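# Drop the marked pin into its matching colour bin

## Task

Look at which colour the paint mark on the held pin has, and get the pin into the bin of that same colour so it ends up lying flat on that bin's floor (releasing it a little above the bin so it falls in is allowed). It only counts if the pin stays there without the robot holding it. Open the hand, move the hand away, and then declare the job finished.

## Robot and tools

Robot: one arm on a base (possibly tilted, possibly on a mounting block) carrying a five-finger right hand. There is only one arm, so every call sends a single row, not one per arm. The scene frame has its origin on the table top under the base, +z up, +x forward, +y to the left when facing +x. Distances are in metres.

Hand point: a point fixed to the palm, 0.05 m in front of it, where the index pad meets the thumb tip in a pinch. Its own axes: +z along the straightened fingers (fingertips reach 0.06-0.07 m past it), +y out of the palm, +x across the palm toward the little finger. The hand spans 0.08 m on the little-finger side and 0.02 m (thumb turned in front) to 0.09 m on the thumb side. A wrist bracket on the little-finger side sticks 0.03 m past the point along +y and 0.11 m across; it can collide.

The row (14 numbers, each -1 to 1), used by execute_actions and move: dx, dy, dz, rx, ry, rz, thumb_turn, thumb_bend, index, middle, ring, little, force_limit, speed. The first six are an offset, not a pose: a displacement of the hand point measured from its pose at the start of the action (for move, from the pose in the latest result showing one), expressed in the hand point's own axes. 1.0 equals 0.6 m for dx-dz and 180 degrees for the rotation vector rx, ry, rz. The six motor numbers are absolute targets: -1 open/straight, +1 closed; for thumb_turn +1 puts the thumb in front of the palm. A pinch is about thumb_turn +0.57, thumb_bend +0.75, index +0.22. force_limit maps -1..+1 to about 0..10 N at the fingertip (0..15 N for the two thumb motors) and only stops closing motors. speed maps -1..+1 to near zero..full (full travel in 0.6 s); close at -0.9 or below for a gentle grip. Keep this motor order everywhere, including hand_measured, hand_stopped_by and hand_load_n.

execute_actions(actions): a list of actions; each action is a table of up to 15 rows, one row per 1/30 s step, the last row held to fill 15 steps. Every row in an action is an offset from that action's start pose, not from the previous row. An empty list just returns state and images. Per step the command is clipped to 100 mm and 16 degrees from the measured pose, so big offsets take several actions; motion lags about 0.17 s behind commands.

move(target, speed, stop_force, blocking): drives the hand point in a straight line toward one row's offset (target, 14 numbers as above). speed is m/s, 0.002 to 0.5 (default 0.25); rotation is capped at twice that in rad/s. The path lasts 0.5-10 s and ignores obstacles. stop_force (9 to 40 N, optional) ends the path when the wrist sensor feels that much extra push against the motion; use it only with slow, non-rotating moves, and omit it when backing off a surface. blocking=false returns after 0.5 s while the arm keeps going; it cannot be combined with stop_force, and other motion calls are refused until the move ends (use wait or stop). The result adds a move line: done, off_target, moving, held, fault or contact, plus limits (paced = clipped, held = some steps blocked) and distance to target.

wait(seconds 0-10): lets time run with the last command held; returns early if a move finishes. stop(): brakes a running move. zoom_image(camera, region [x0,y0,x1,y1], at most 504x504 px) enlarges part of the latest image from cam_head_left, cam_head_right, cam_high, cam_low or cam_wrist (all 504x504). show_instructions() shows the reference image pages. finished_scene(scene) ends the scene irreversibly and reports success; call it only after releasing and retreating.

Results: end_effector_position (m) and end_effector_quat_wxyz in the scene frame, velocities, Hand target (where the controller is heading), hand_measured, hand_stopped_by (moving, target, force, stalled, fault), hand_load_n (positive when pushed open; near 0 means the grip was lost), and Wrist force/torque in the hand's axes (offset up to about 4 N, noise, saturating near 50 N; "no reading" is fine). "pose unreachable" means the clearance check altered or blocked the command. MOTOR HOT warns of heating; an OVER-TEMPERATURE FAULT brakes the arm for a long time.

Motors start only when their target changes by 0.01 or more, then lock; resending the same numbers keeps a grip. To release, send targets more open than hand_measured.

Avoid: hitting or pressing hard (the arm is stiff; a torque or 150 N force fault freezes it for 10 s), wrist joints are limited to 24.9 N m, dropping the pin outside the bin, and pushing anything off the table, which fails the job. Loose objects may get nudged now and then; check the cameras before finishing.

Each tool is called by a JSON object that holds its "method" and its "body".

Reference images:

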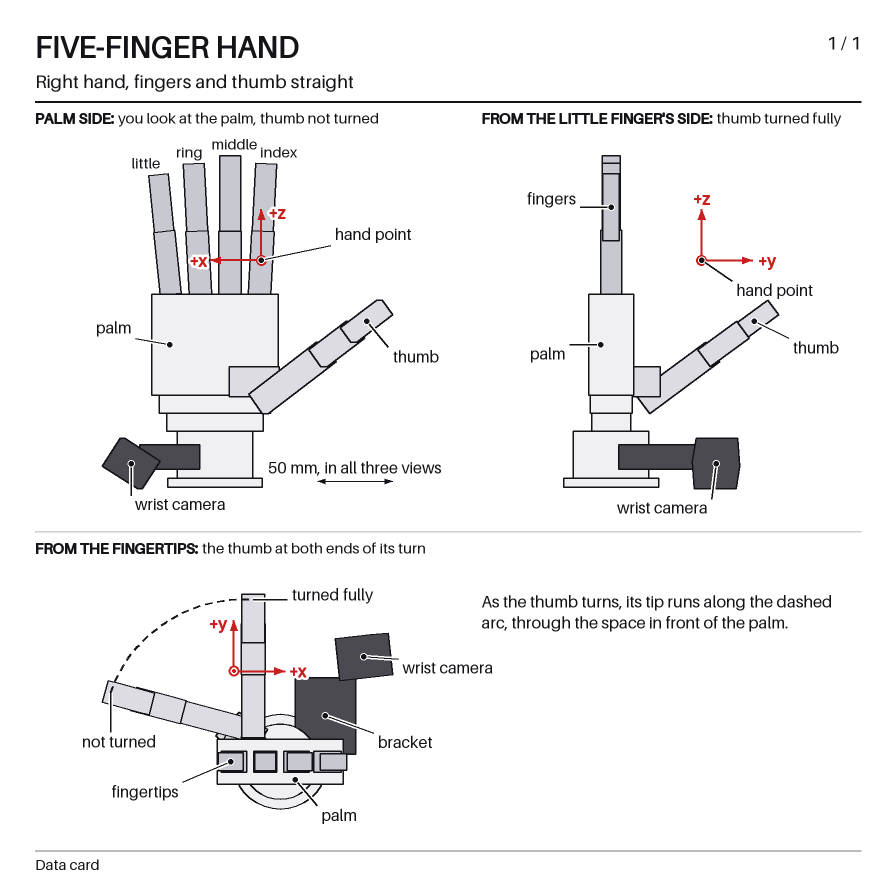

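## Session

{"method": "execute_actions", "body": {"actions": []}}

Scene clock: 0.00 s.
end_effector_position=(+0.8085, -0.0952, +0.3000) hand_measured=(+0.550, +0.750, +0.142, -1.000, -1.000, -1.000) hand_load_n=(+0.0, +0.5, +5.5, +0.0, +0.0, +0.0) hand_stopped_by=(target, target, target, target, target, target) hand_force_limit=0.00 hand_speed=-0.80 end_effector_quat_wxyz=(+0.521, -0.547, +0.467, -0.459) end_effector_velocity=(-0.000, +0.000, +0.000) end_effector_angular_velocity=(-0.000, -0.001, +0.000)
Joint positions: [-0.534 -0.893  1.59  -3.807 -0.924 -0.038]
Joint velocities: [-0.    -0.001  0.    -0.     0.    -0.   ]
Wrist force (N, on the end effector, along its own x y z axes, offset not removed): no reading
Wrist torque (N m, same axes, about the end effector's origin, offset not removed): no reading
Hand target: +0.809, -0.095, +0.300; +0.521, -0.547, +0.467, -0.459

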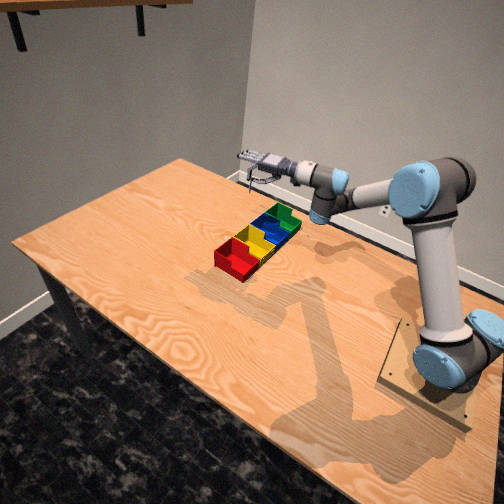

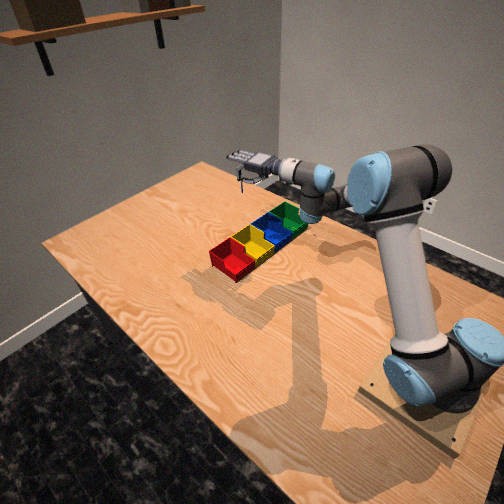

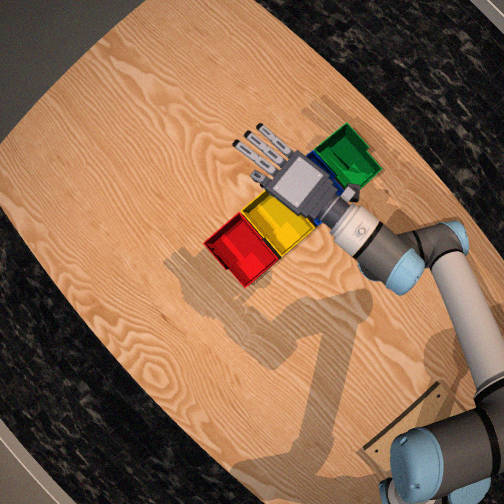

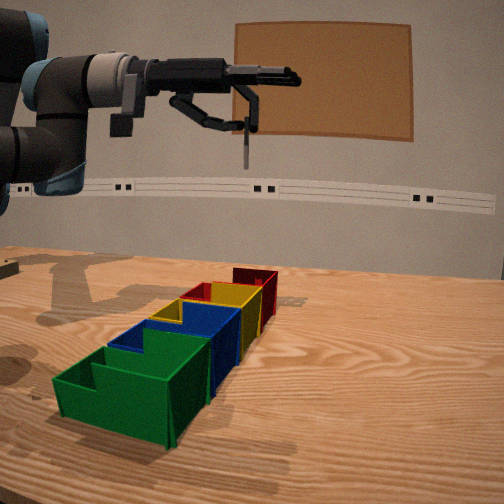

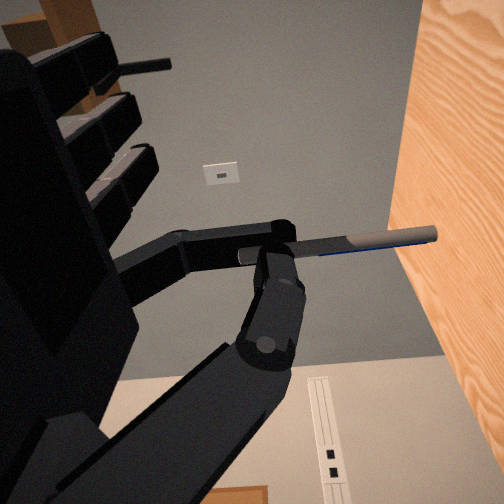

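{"method": "zoom_image", "body": {"camera": "cam_wrist", "region": [290, 200, 450, 290]}}

{"method": "zoom_image", "body": {"camera": "cam_head_right", "region": [190, 140, 330, 290]}}

Region (290, 200, 450, 290) of cam_wrist's 504x504 image, scaled by 3.150, with more detail than that image has; it fills the top 284 rows of this view, and the rest is white.

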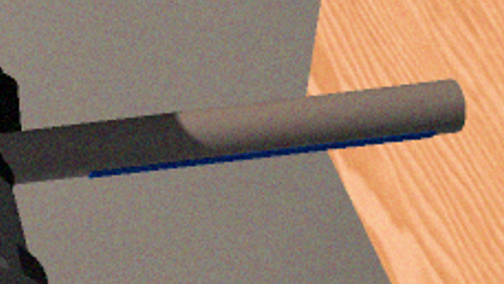

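Region (190, 140, 330, 290) of cam_head_right's 504x504 image, scaled by 3.360, with more detail than that image has; it fills the left 470 columns of this view, and the rest is white.

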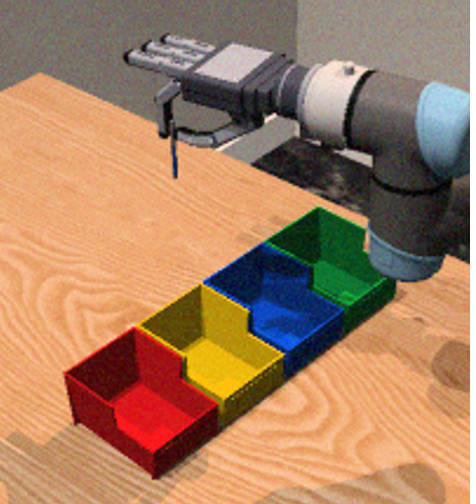

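{"method": "move", "body": {"target": [0.13,0.17,-0.15,0,0,0,0.55,0.75,0.22,-1,-1,-1,0,-0.8]}}

Scene clock: 2.37 s.
end_effector_position=(+0.7275, -0.1873, +0.2027) hand_measured=(+0.550, +0.750, +0.142, -1.000, -1.000, -1.000) hand_load_n=(+0.0, +0.5, +5.5, +0.0, +0.0, +0.0) hand_stopped_by=(target, target, force, target, target, target) hand_force_limit=0.00 hand_speed=-0.80 end_effector_quat_wxyz=(+0.521, -0.547, +0.467, -0.459) end_effector_velocity=(-0.001, -0.000, -0.001) end_effector_angular_velocity=(+0.001, -0.000, +0.003)
Joint positions: [-0.756 -0.79   1.747 -4.061 -0.702 -0.048]
Joint velocities: [-0.003  0.002  0.001 -0.004  0.006  0.001]
Wrist force (N, on the end effector, along its own x y z axes, offset not removed): [1.3 2.4 2.2]
Wrist torque (N m, same axes, about the end effector's origin, offset not removed): [0.19 -0.22 0.34]
Hand target: +0.727, -0.187, +0.203; +0.521, -0.547, +0.467, -0.459
Off the commanded pose: 0.000 m, 0 deg.
move: done

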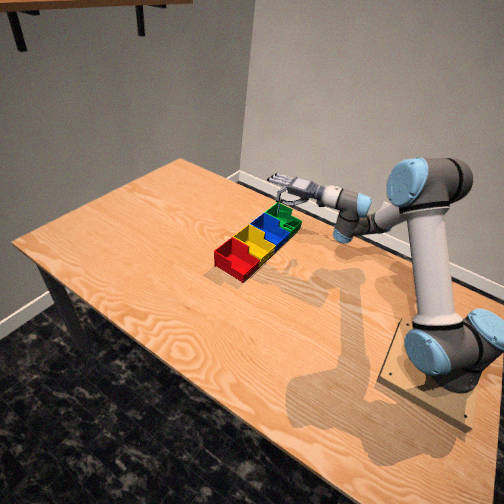

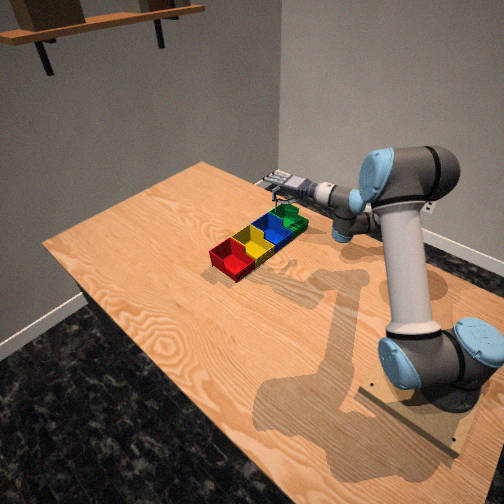

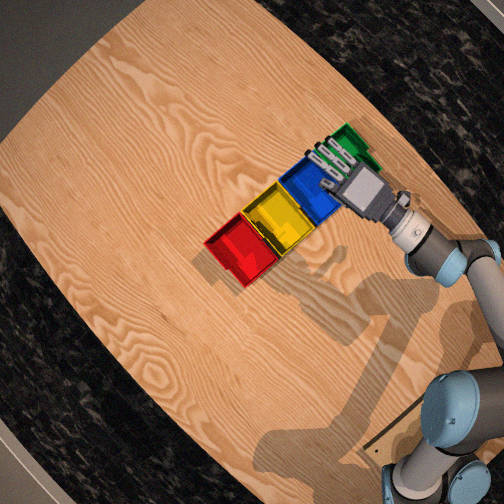

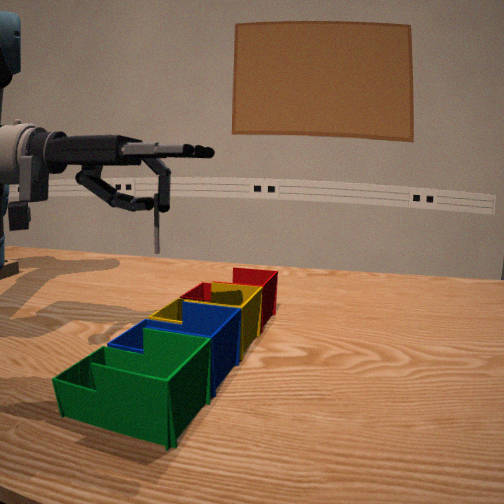

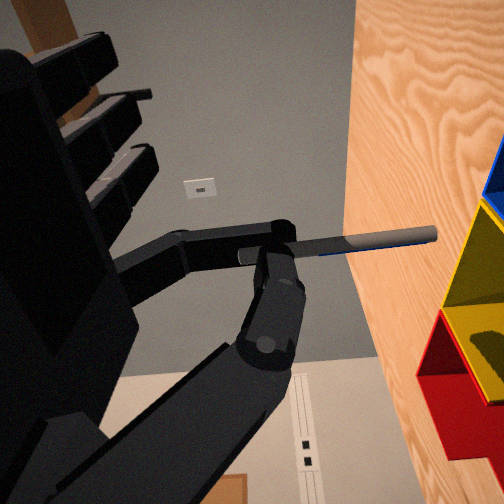

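{"method": "move", "body": {"target": [0,0.1,0.03,-0.28,0,0,0.55,0.75,0.22,-1,-1,-1,0,-0.8]}}

Scene clock: 5.30 s.
end_effector_position=(+0.7431, -0.1859, +0.1421) hand_measured=(+0.550, +0.750, +0.142, -1.000, -1.000, -1.000) hand_load_n=(+0.0, +0.5, +5.5, +0.0, +0.0, +0.0) hand_stopped_by=(target, target, force, target, target, target) hand_force_limit=0.00 hand_speed=-0.80 end_effector_quat_wxyz=(-0.239, +0.717, -0.618, +0.217) end_effector_velocity=(+0.001, -0.000, -0.000) end_effector_angular_velocity=(+0.000, +0.005, +0.000)
Joint positions: [-0.568 -0.945  1.508 -2.691 -1.183 -0.576]
Joint velocities: [ 0.001  0.002 -0.006  0.009 -0.003 -0.001]
Wrist force (N, on the end effector, along its own x y z axes, offset not removed): [2.4 1.9 1.1]
Wrist torque (N m, same axes, about the end effector's origin, offset not removed): [0.20 -0.38 0.36]
Hand target: +0.743, -0.186, +0.142; -0.239, +0.717, -0.618, +0.217
Off the commanded pose: 0.000 m, 0 deg.
move: done

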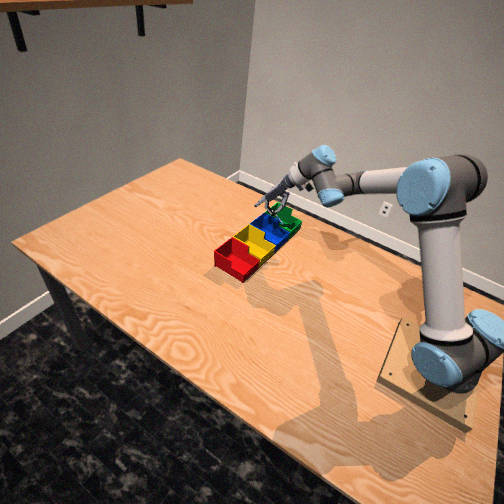

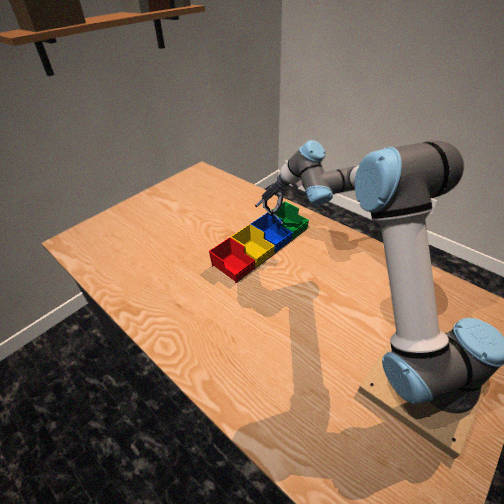

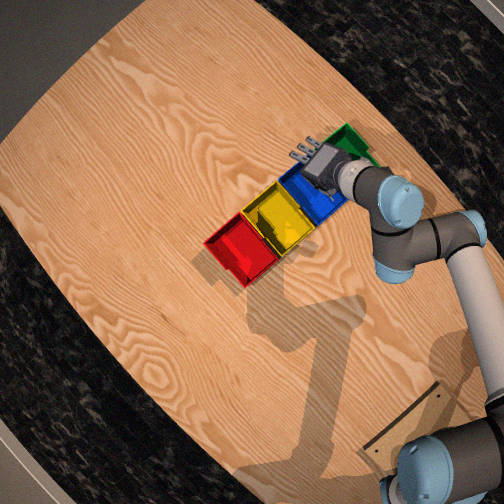

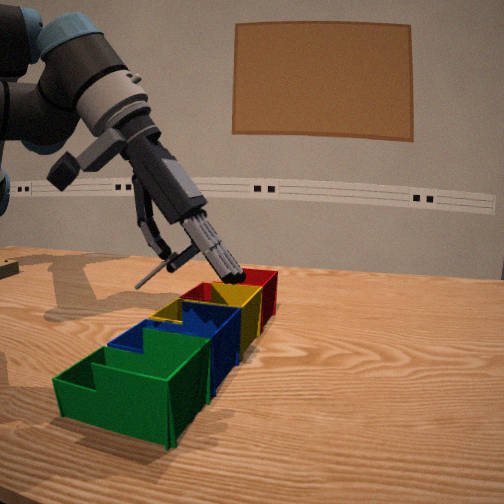

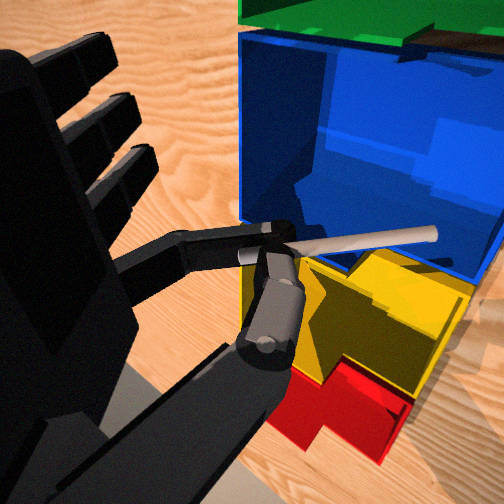

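{"method": "move", "body": {"target": [0,0.011,0.055,0,0,0,0.55,0.75,0.22,-1,-1,-1,0,-0.8], "speed": 0.1}}

Scene clock: 6.60 s.
end_effector_position=(+0.7580, -0.1843, +0.1120) hand_measured=(+0.550, +0.750, +0.142, -1.000, -1.000, -1.000) hand_load_n=(+0.0, +0.5, +5.5, +0.0, +0.0, +0.0) hand_stopped_by=(target, target, force, target, target, target) hand_force_limit=0.00 hand_speed=-0.80 end_effector_quat_wxyz=(-0.239, +0.717, -0.618, +0.217) end_effector_velocity=(+0.001, +0.000, -0.001) end_effector_angular_velocity=(+0.000, -0.000, +0.000)
Joint positions: [-0.555 -0.878  1.479 -2.735 -1.19  -0.564]
Joint velocities: [ 0.001  0.003 -0.002 -0.001 -0.     0.001]
Wrist force (N, on the end effector, along its own x y z axes, offset not removed): [2.5 2.3 1.8]
Wrist torque (N m, same axes, about the end effector's origin, offset not removed): [0.22 -0.40 0.36]
Hand target: +0.758, -0.184, +0.112; -0.239, +0.717, -0.618, +0.217
Off the commanded pose: 0.000 m, 0 deg.
move: done

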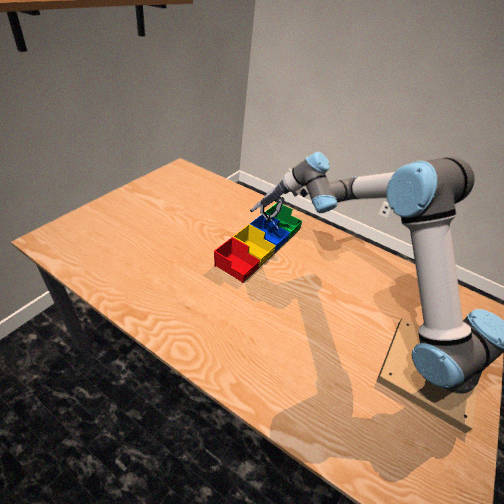

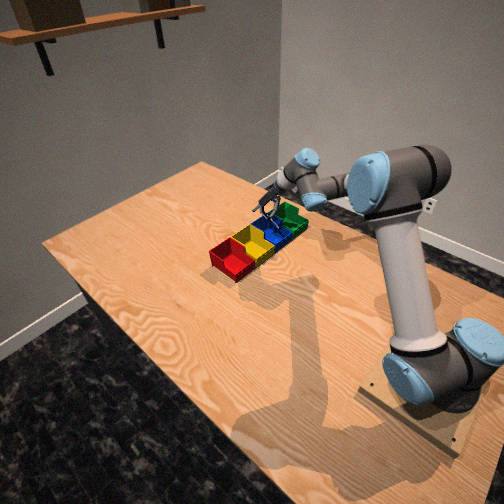

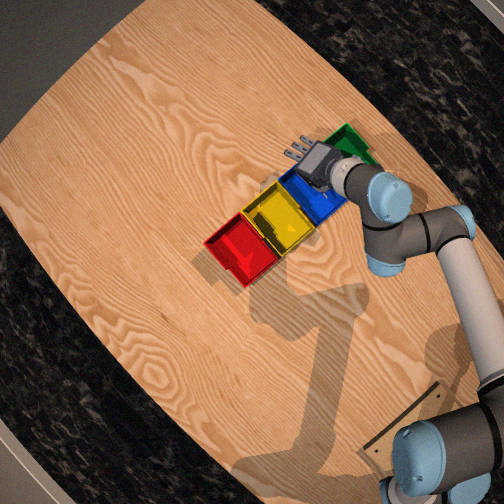

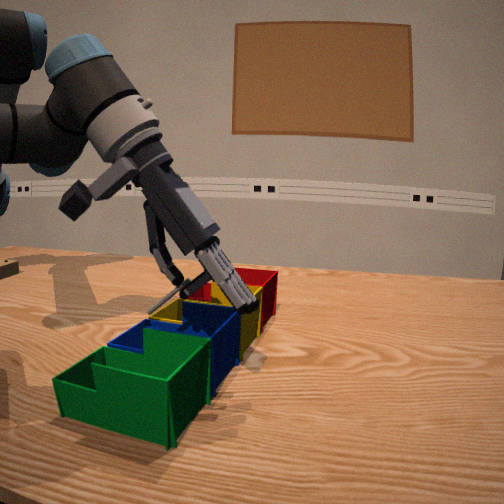

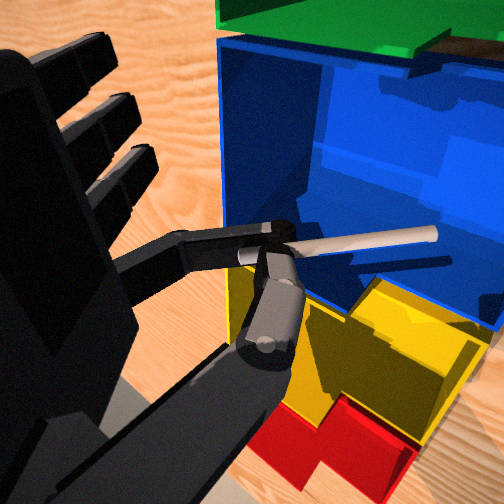

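{"method": "execute_actions", "body": {"actions": [[[0,0,0,0,0,0,0.55,0.3,-0.25,-1,-1,-1,0,1]],[[0,-0.06,-0.1,0,0,0,0.55,0.3,-0.25,-1,-1,-1,0,1]],[[0,-0.03,-0.05,0,0,0,0.55,0.3,-0.25,-1,-1,-1,0,1]]]}}

Scene clock: 8.30 s.
end_effector_position=(+0.7457, -0.1841, +0.2158) hand_measured=(+0.550, +0.300, -0.250, -1.000, -1.000, -1.000) hand_load_n=(+0.0, +0.0, +0.0, +0.0, +0.0, +0.0) hand_stopped_by=(target, target, target, target, target, target) hand_force_limit=0.00 hand_speed=1.00 end_effector_quat_wxyz=(-0.239, +0.717, -0.618, +0.217) end_effector_velocity=(+0.000, -0.000, +0.001) end_effector_angular_velocity=(+0.001, -0.000, +0.001)
Joint positions: [-0.564 -1.024  1.428 -2.534 -1.185 -0.572]
Joint velocities: [-0.    -0.001 -0.002  0.003  0.001 -0.001]
Wrist force (N, on the end effector, along its own x y z axes, offset not removed): [1.4 2.1 1.1]
Wrist torque (N m, same axes, about the end effector's origin, offset not removed): [0.25 -0.17 0.36]
Hand target: +0.746, -0.184, +0.216; -0.239, +0.717, -0.618, +0.217
Off the commanded pose: 0.000 m, 0 deg.

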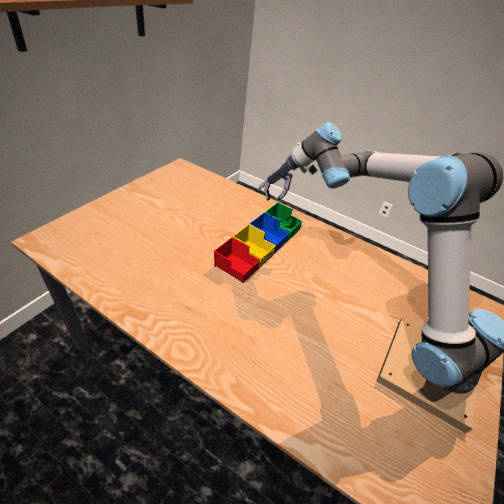

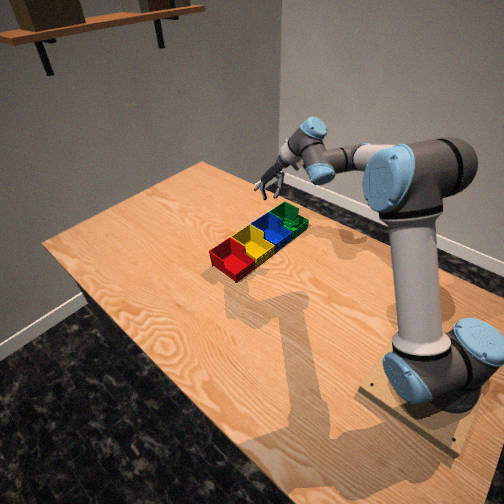

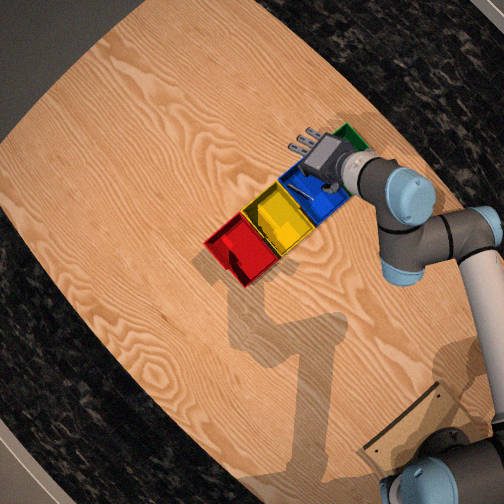

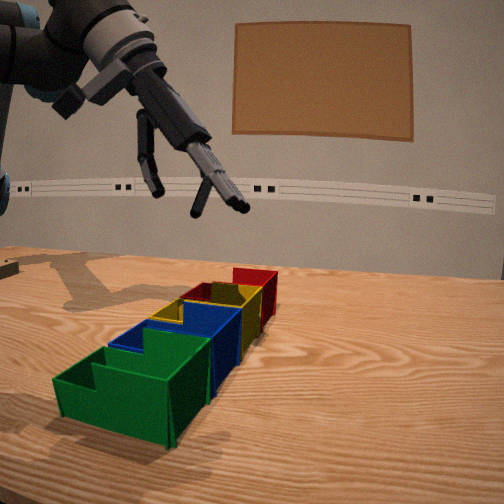

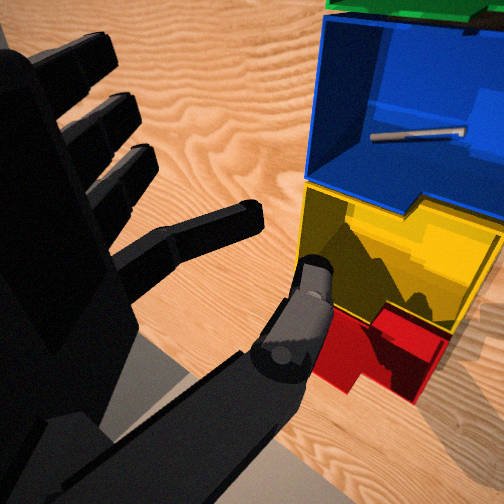

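{"method": "zoom_image", "body": {"camera": "cam_wrist", "region": [300, 10, 504, 230]}}

{"method": "zoom_image", "body": {"camera": "cam_high", "region": [260, 150, 360, 240]}}

Region (300, 10, 504, 230) of cam_wrist's 504x504 image, scaled by 2.291, with more detail than that image has; it fills the left 467 columns of this view, and the rest is white.

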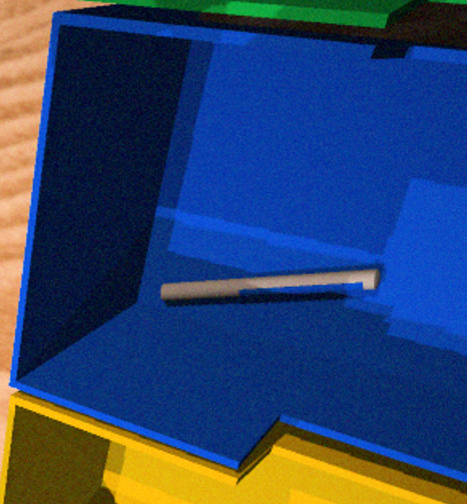

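Region (260, 150, 360, 240) of cam_high's 504x504 image, scaled by 5.040, with more detail than that image has; it fills the top 454 rows of this view, and the rest is white.

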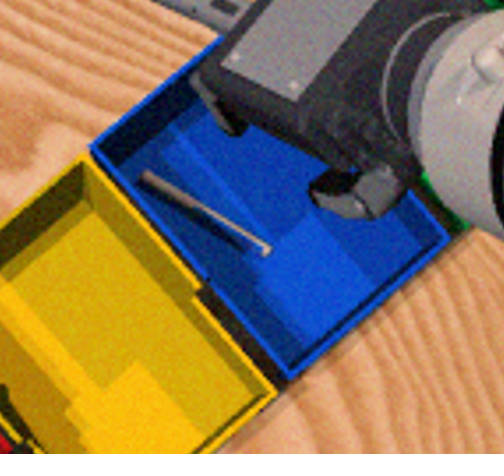

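The pin is flat on the floor.

{"method": "finished_scene", "body": {"scene": 1}}

The scene is finished: the task was done.


## Next scene

The same job, from a new start.

{"method": "execute_actions", "body": {"actions": []}}

Scene clock: 0.00 s.
end_effector_position=(+0.8131, -0.0480, +0.2892) hand_measured=(+0.550, +0.750, +0.158, -1.000, -1.000, -1.000) hand_load_n=(+0.0, +0.5, +5.5, +0.0, +0.0, +0.0) hand_stopped_by=(target, target, target, target, target, target) hand_force_limit=0.00 hand_speed=-0.80 end_effector_quat_wxyz=(+0.545, -0.558, +0.456, -0.428) end_effector_velocity=(+0.000, -0.000, -0.000) end_effector_angular_velocity=(-0.000, -0.000, -0.001)
Joint positions: [-0.484 -0.87   1.582 -3.816 -0.897 -0.008]
Joint velocities: [-0.     0.    -0.     0.    -0.001 -0.   ]
Wrist force (N, on the end effector, along its own x y z axes, offset not removed): no reading
Wrist torque (N m, same axes, about the end effector's origin, offset not removed): no reading
Hand target: +0.813, -0.048, +0.289; +0.545, -0.558, +0.456, -0.428

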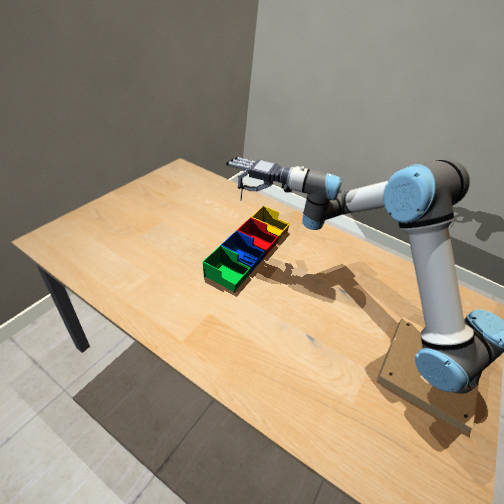

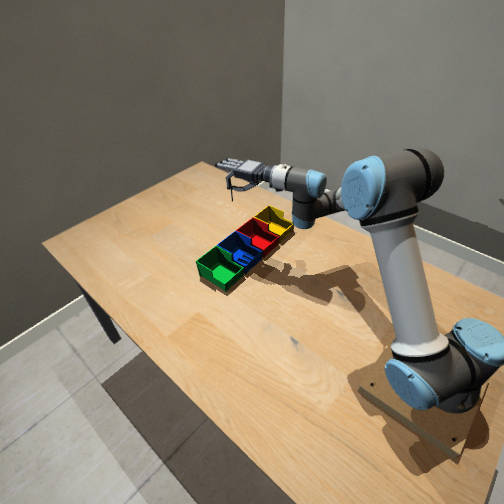

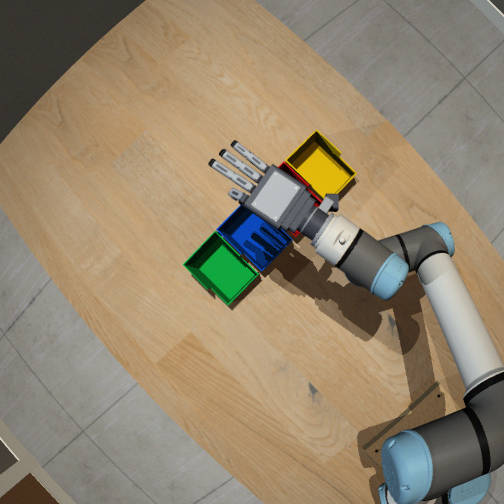

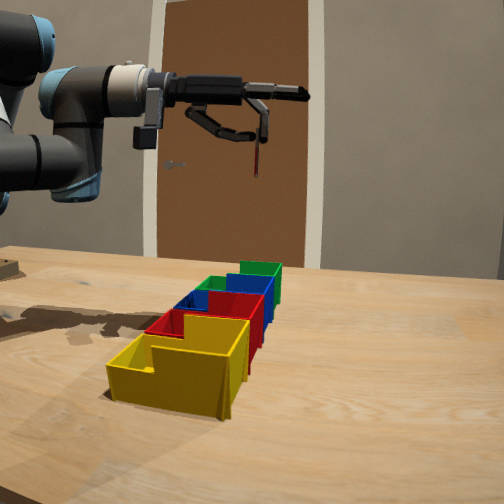

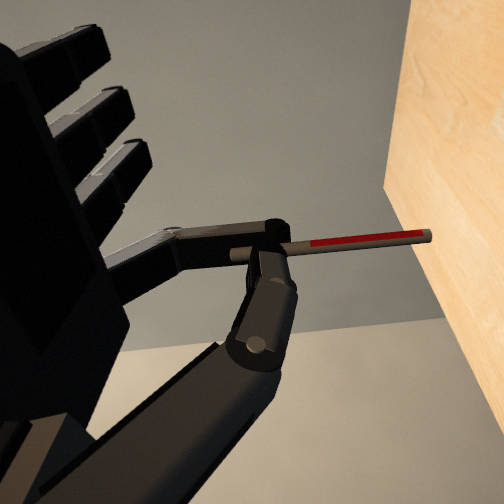

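{"method": "move", "body": {"target": [0.118,0.277,-0.097,-0.28,0,0,0.55,0.75,0.22,-1,-1,-1,0,-0.8]}}

Scene clock: 2.57 s.
end_effector_position=(+0.7647, -0.1281, +0.1242) hand_measured=(+0.550, +0.750, +0.158, -1.000, -1.000, -1.000) hand_load_n=(+0.0, +0.5, +6.0, +0.0, +0.0, +0.0) hand_stopped_by=(target, target, force, target, target, target) hand_force_limit=0.00 hand_speed=-0.80 end_effector_quat_wxyz=(-0.256, +0.737, -0.595, +0.194) end_effector_velocity=(-0.000, -0.000, -0.001) end_effector_angular_velocity=(+0.000, +0.007, +0.000)
Joint positions: [-0.493 -0.898  1.474 -2.685 -1.162 -0.564]
Joint velocities: [ 0.     0.003 -0.004  0.008 -0.002 -0.002]
Wrist force (N, on the end effector, along its own x y z axes, offset not removed): [1.0 1.5 2.3]
Wrist torque (N m, same axes, about the end effector's origin, offset not removed): [0.04 -0.20 0.29]
Hand target: +0.765, -0.128, +0.124; -0.256, +0.737, -0.595, +0.194
Off the commanded pose: 0.000 m, 0 deg.
move: done

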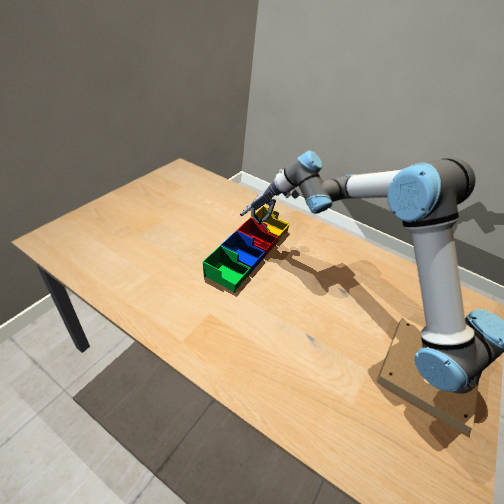

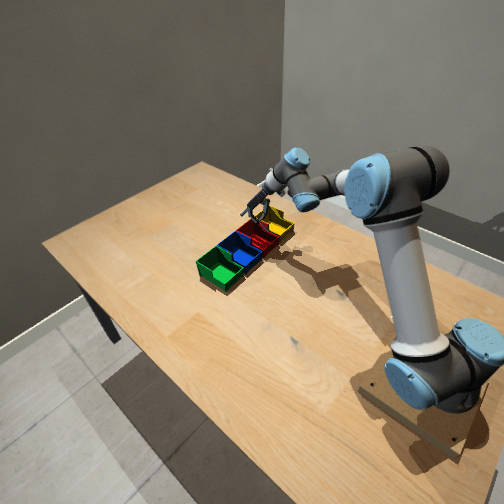

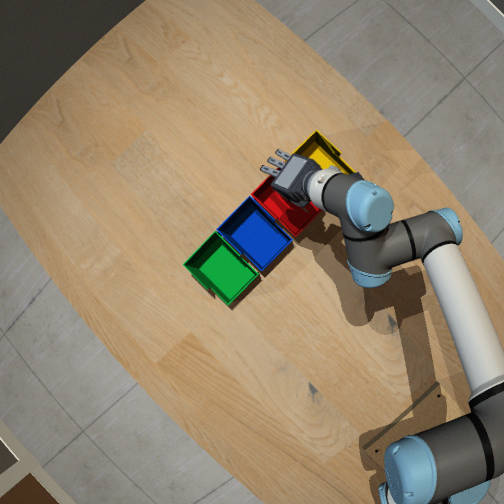

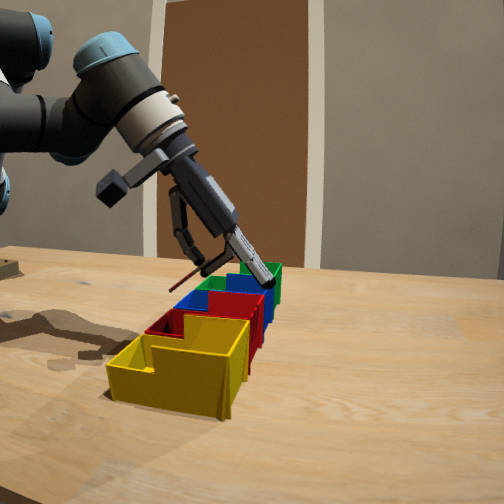

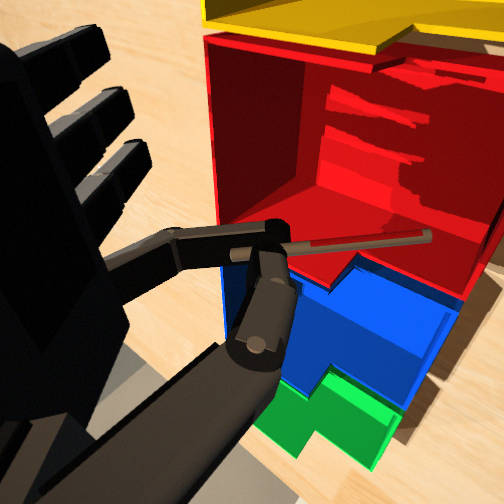

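{"method": "execute_actions", "body": {"actions": [[[0.01,0,0.025,0,0,0,0.55,0.75,0.22,-1,-1,-1,0,-0.8]],[[0,0,0,0,0,0,0.55,0.3,-0.25,-1,-1,-1,0,1]],[[0,-0.06,-0.1,0,0,0,0.55,0.3,-0.25,-1,-1,-1,0,1]],[[0,-0.03,-0.05,0,0,0,0.55,0.3,-0.25,-1,-1,-1,0,1]]]}}

{"method": "zoom_image", "body": {"camera": "cam_wrist", "region": [280, 0, 504, 240]}}

Scene clock: 4.90 s.
end_effector_position=(+0.7637, -0.1360, +0.2160) hand_measured=(+0.550, +0.300, -0.250, -1.000, -1.000, -1.000) hand_load_n=(+0.0, +0.0, +0.0, +0.0, +0.0, +0.0) hand_stopped_by=(target, target, target, target, target, target) hand_force_limit=0.00 hand_speed=1.00 end_effector_quat_wxyz=(-0.256, +0.737, -0.595, +0.194) end_effector_velocity=(-0.000, +0.000, +0.001) end_effector_angular_velocity=(+0.001, -0.000, +0.001)
Joint positions: [-0.504 -0.999  1.383 -2.488 -1.156 -0.574]
Joint velocities: [-0.    -0.001 -0.002  0.004  0.002 -0.001]
Wrist force (N, on the end effector, along its own x y z axes, offset not removed): [1.1 1.9 1.6]
Wrist torque (N m, same axes, about the end effector's origin, offset not removed): [0.20 -0.19 0.27]
Hand target: +0.764, -0.136, +0.216; -0.256, +0.737, -0.595, +0.194
Off the commanded pose: 0.000 m, 0 deg.

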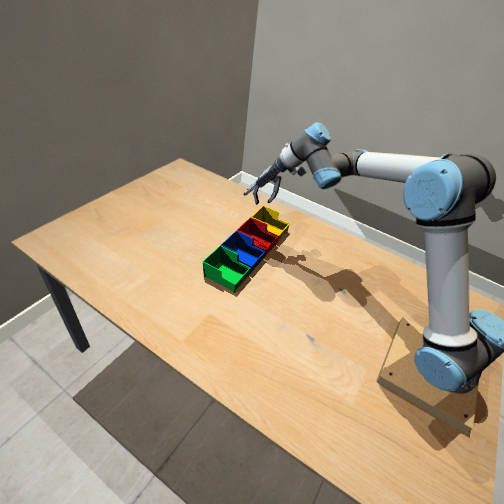

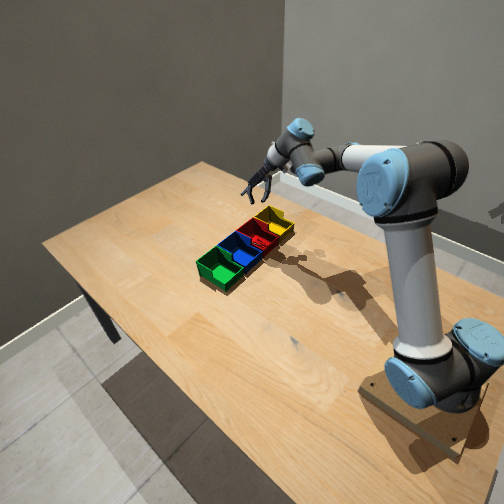

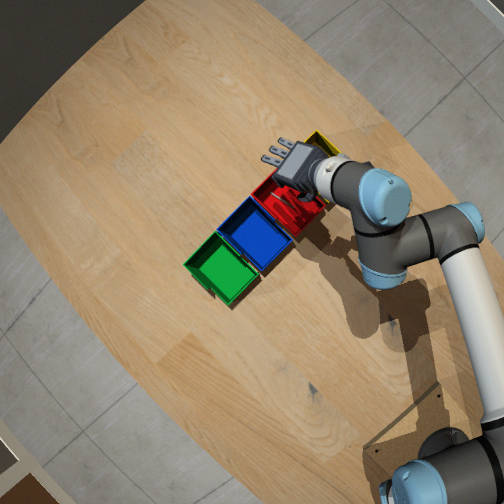

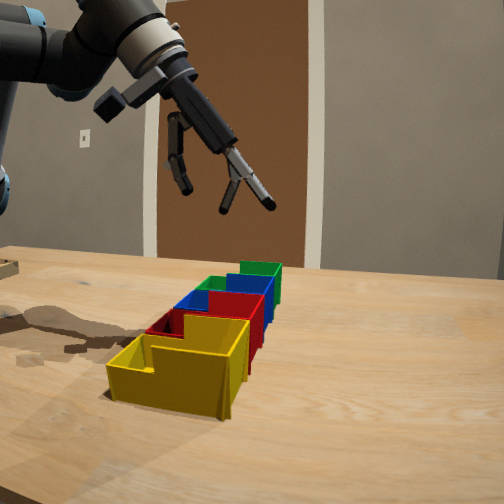

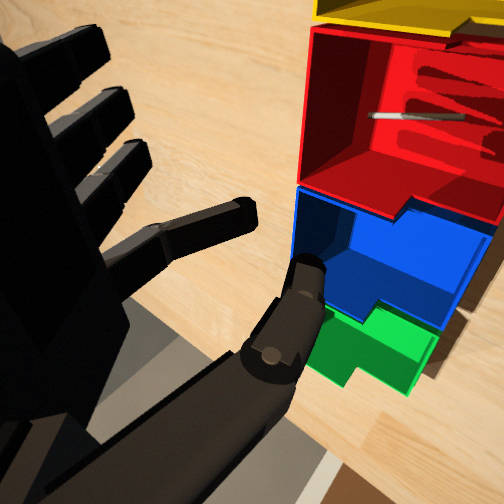

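Region (280, 0, 504, 240) of cam_wrist's 504x504 image, scaled by 2.100, with more detail than that image has; it fills the left 470 columns of this view, and the rest is white.

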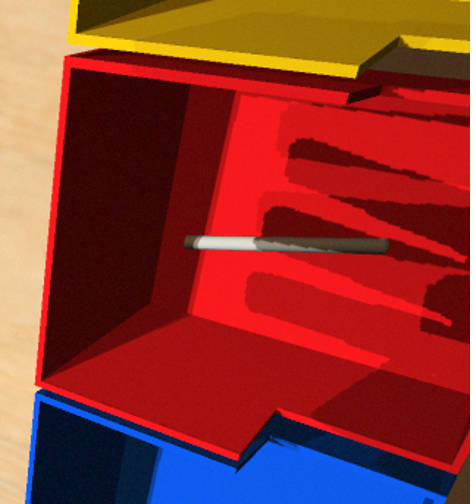

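{"method": "finished_scene", "body": {"scene": 2}}

The scene is finished: the task was done.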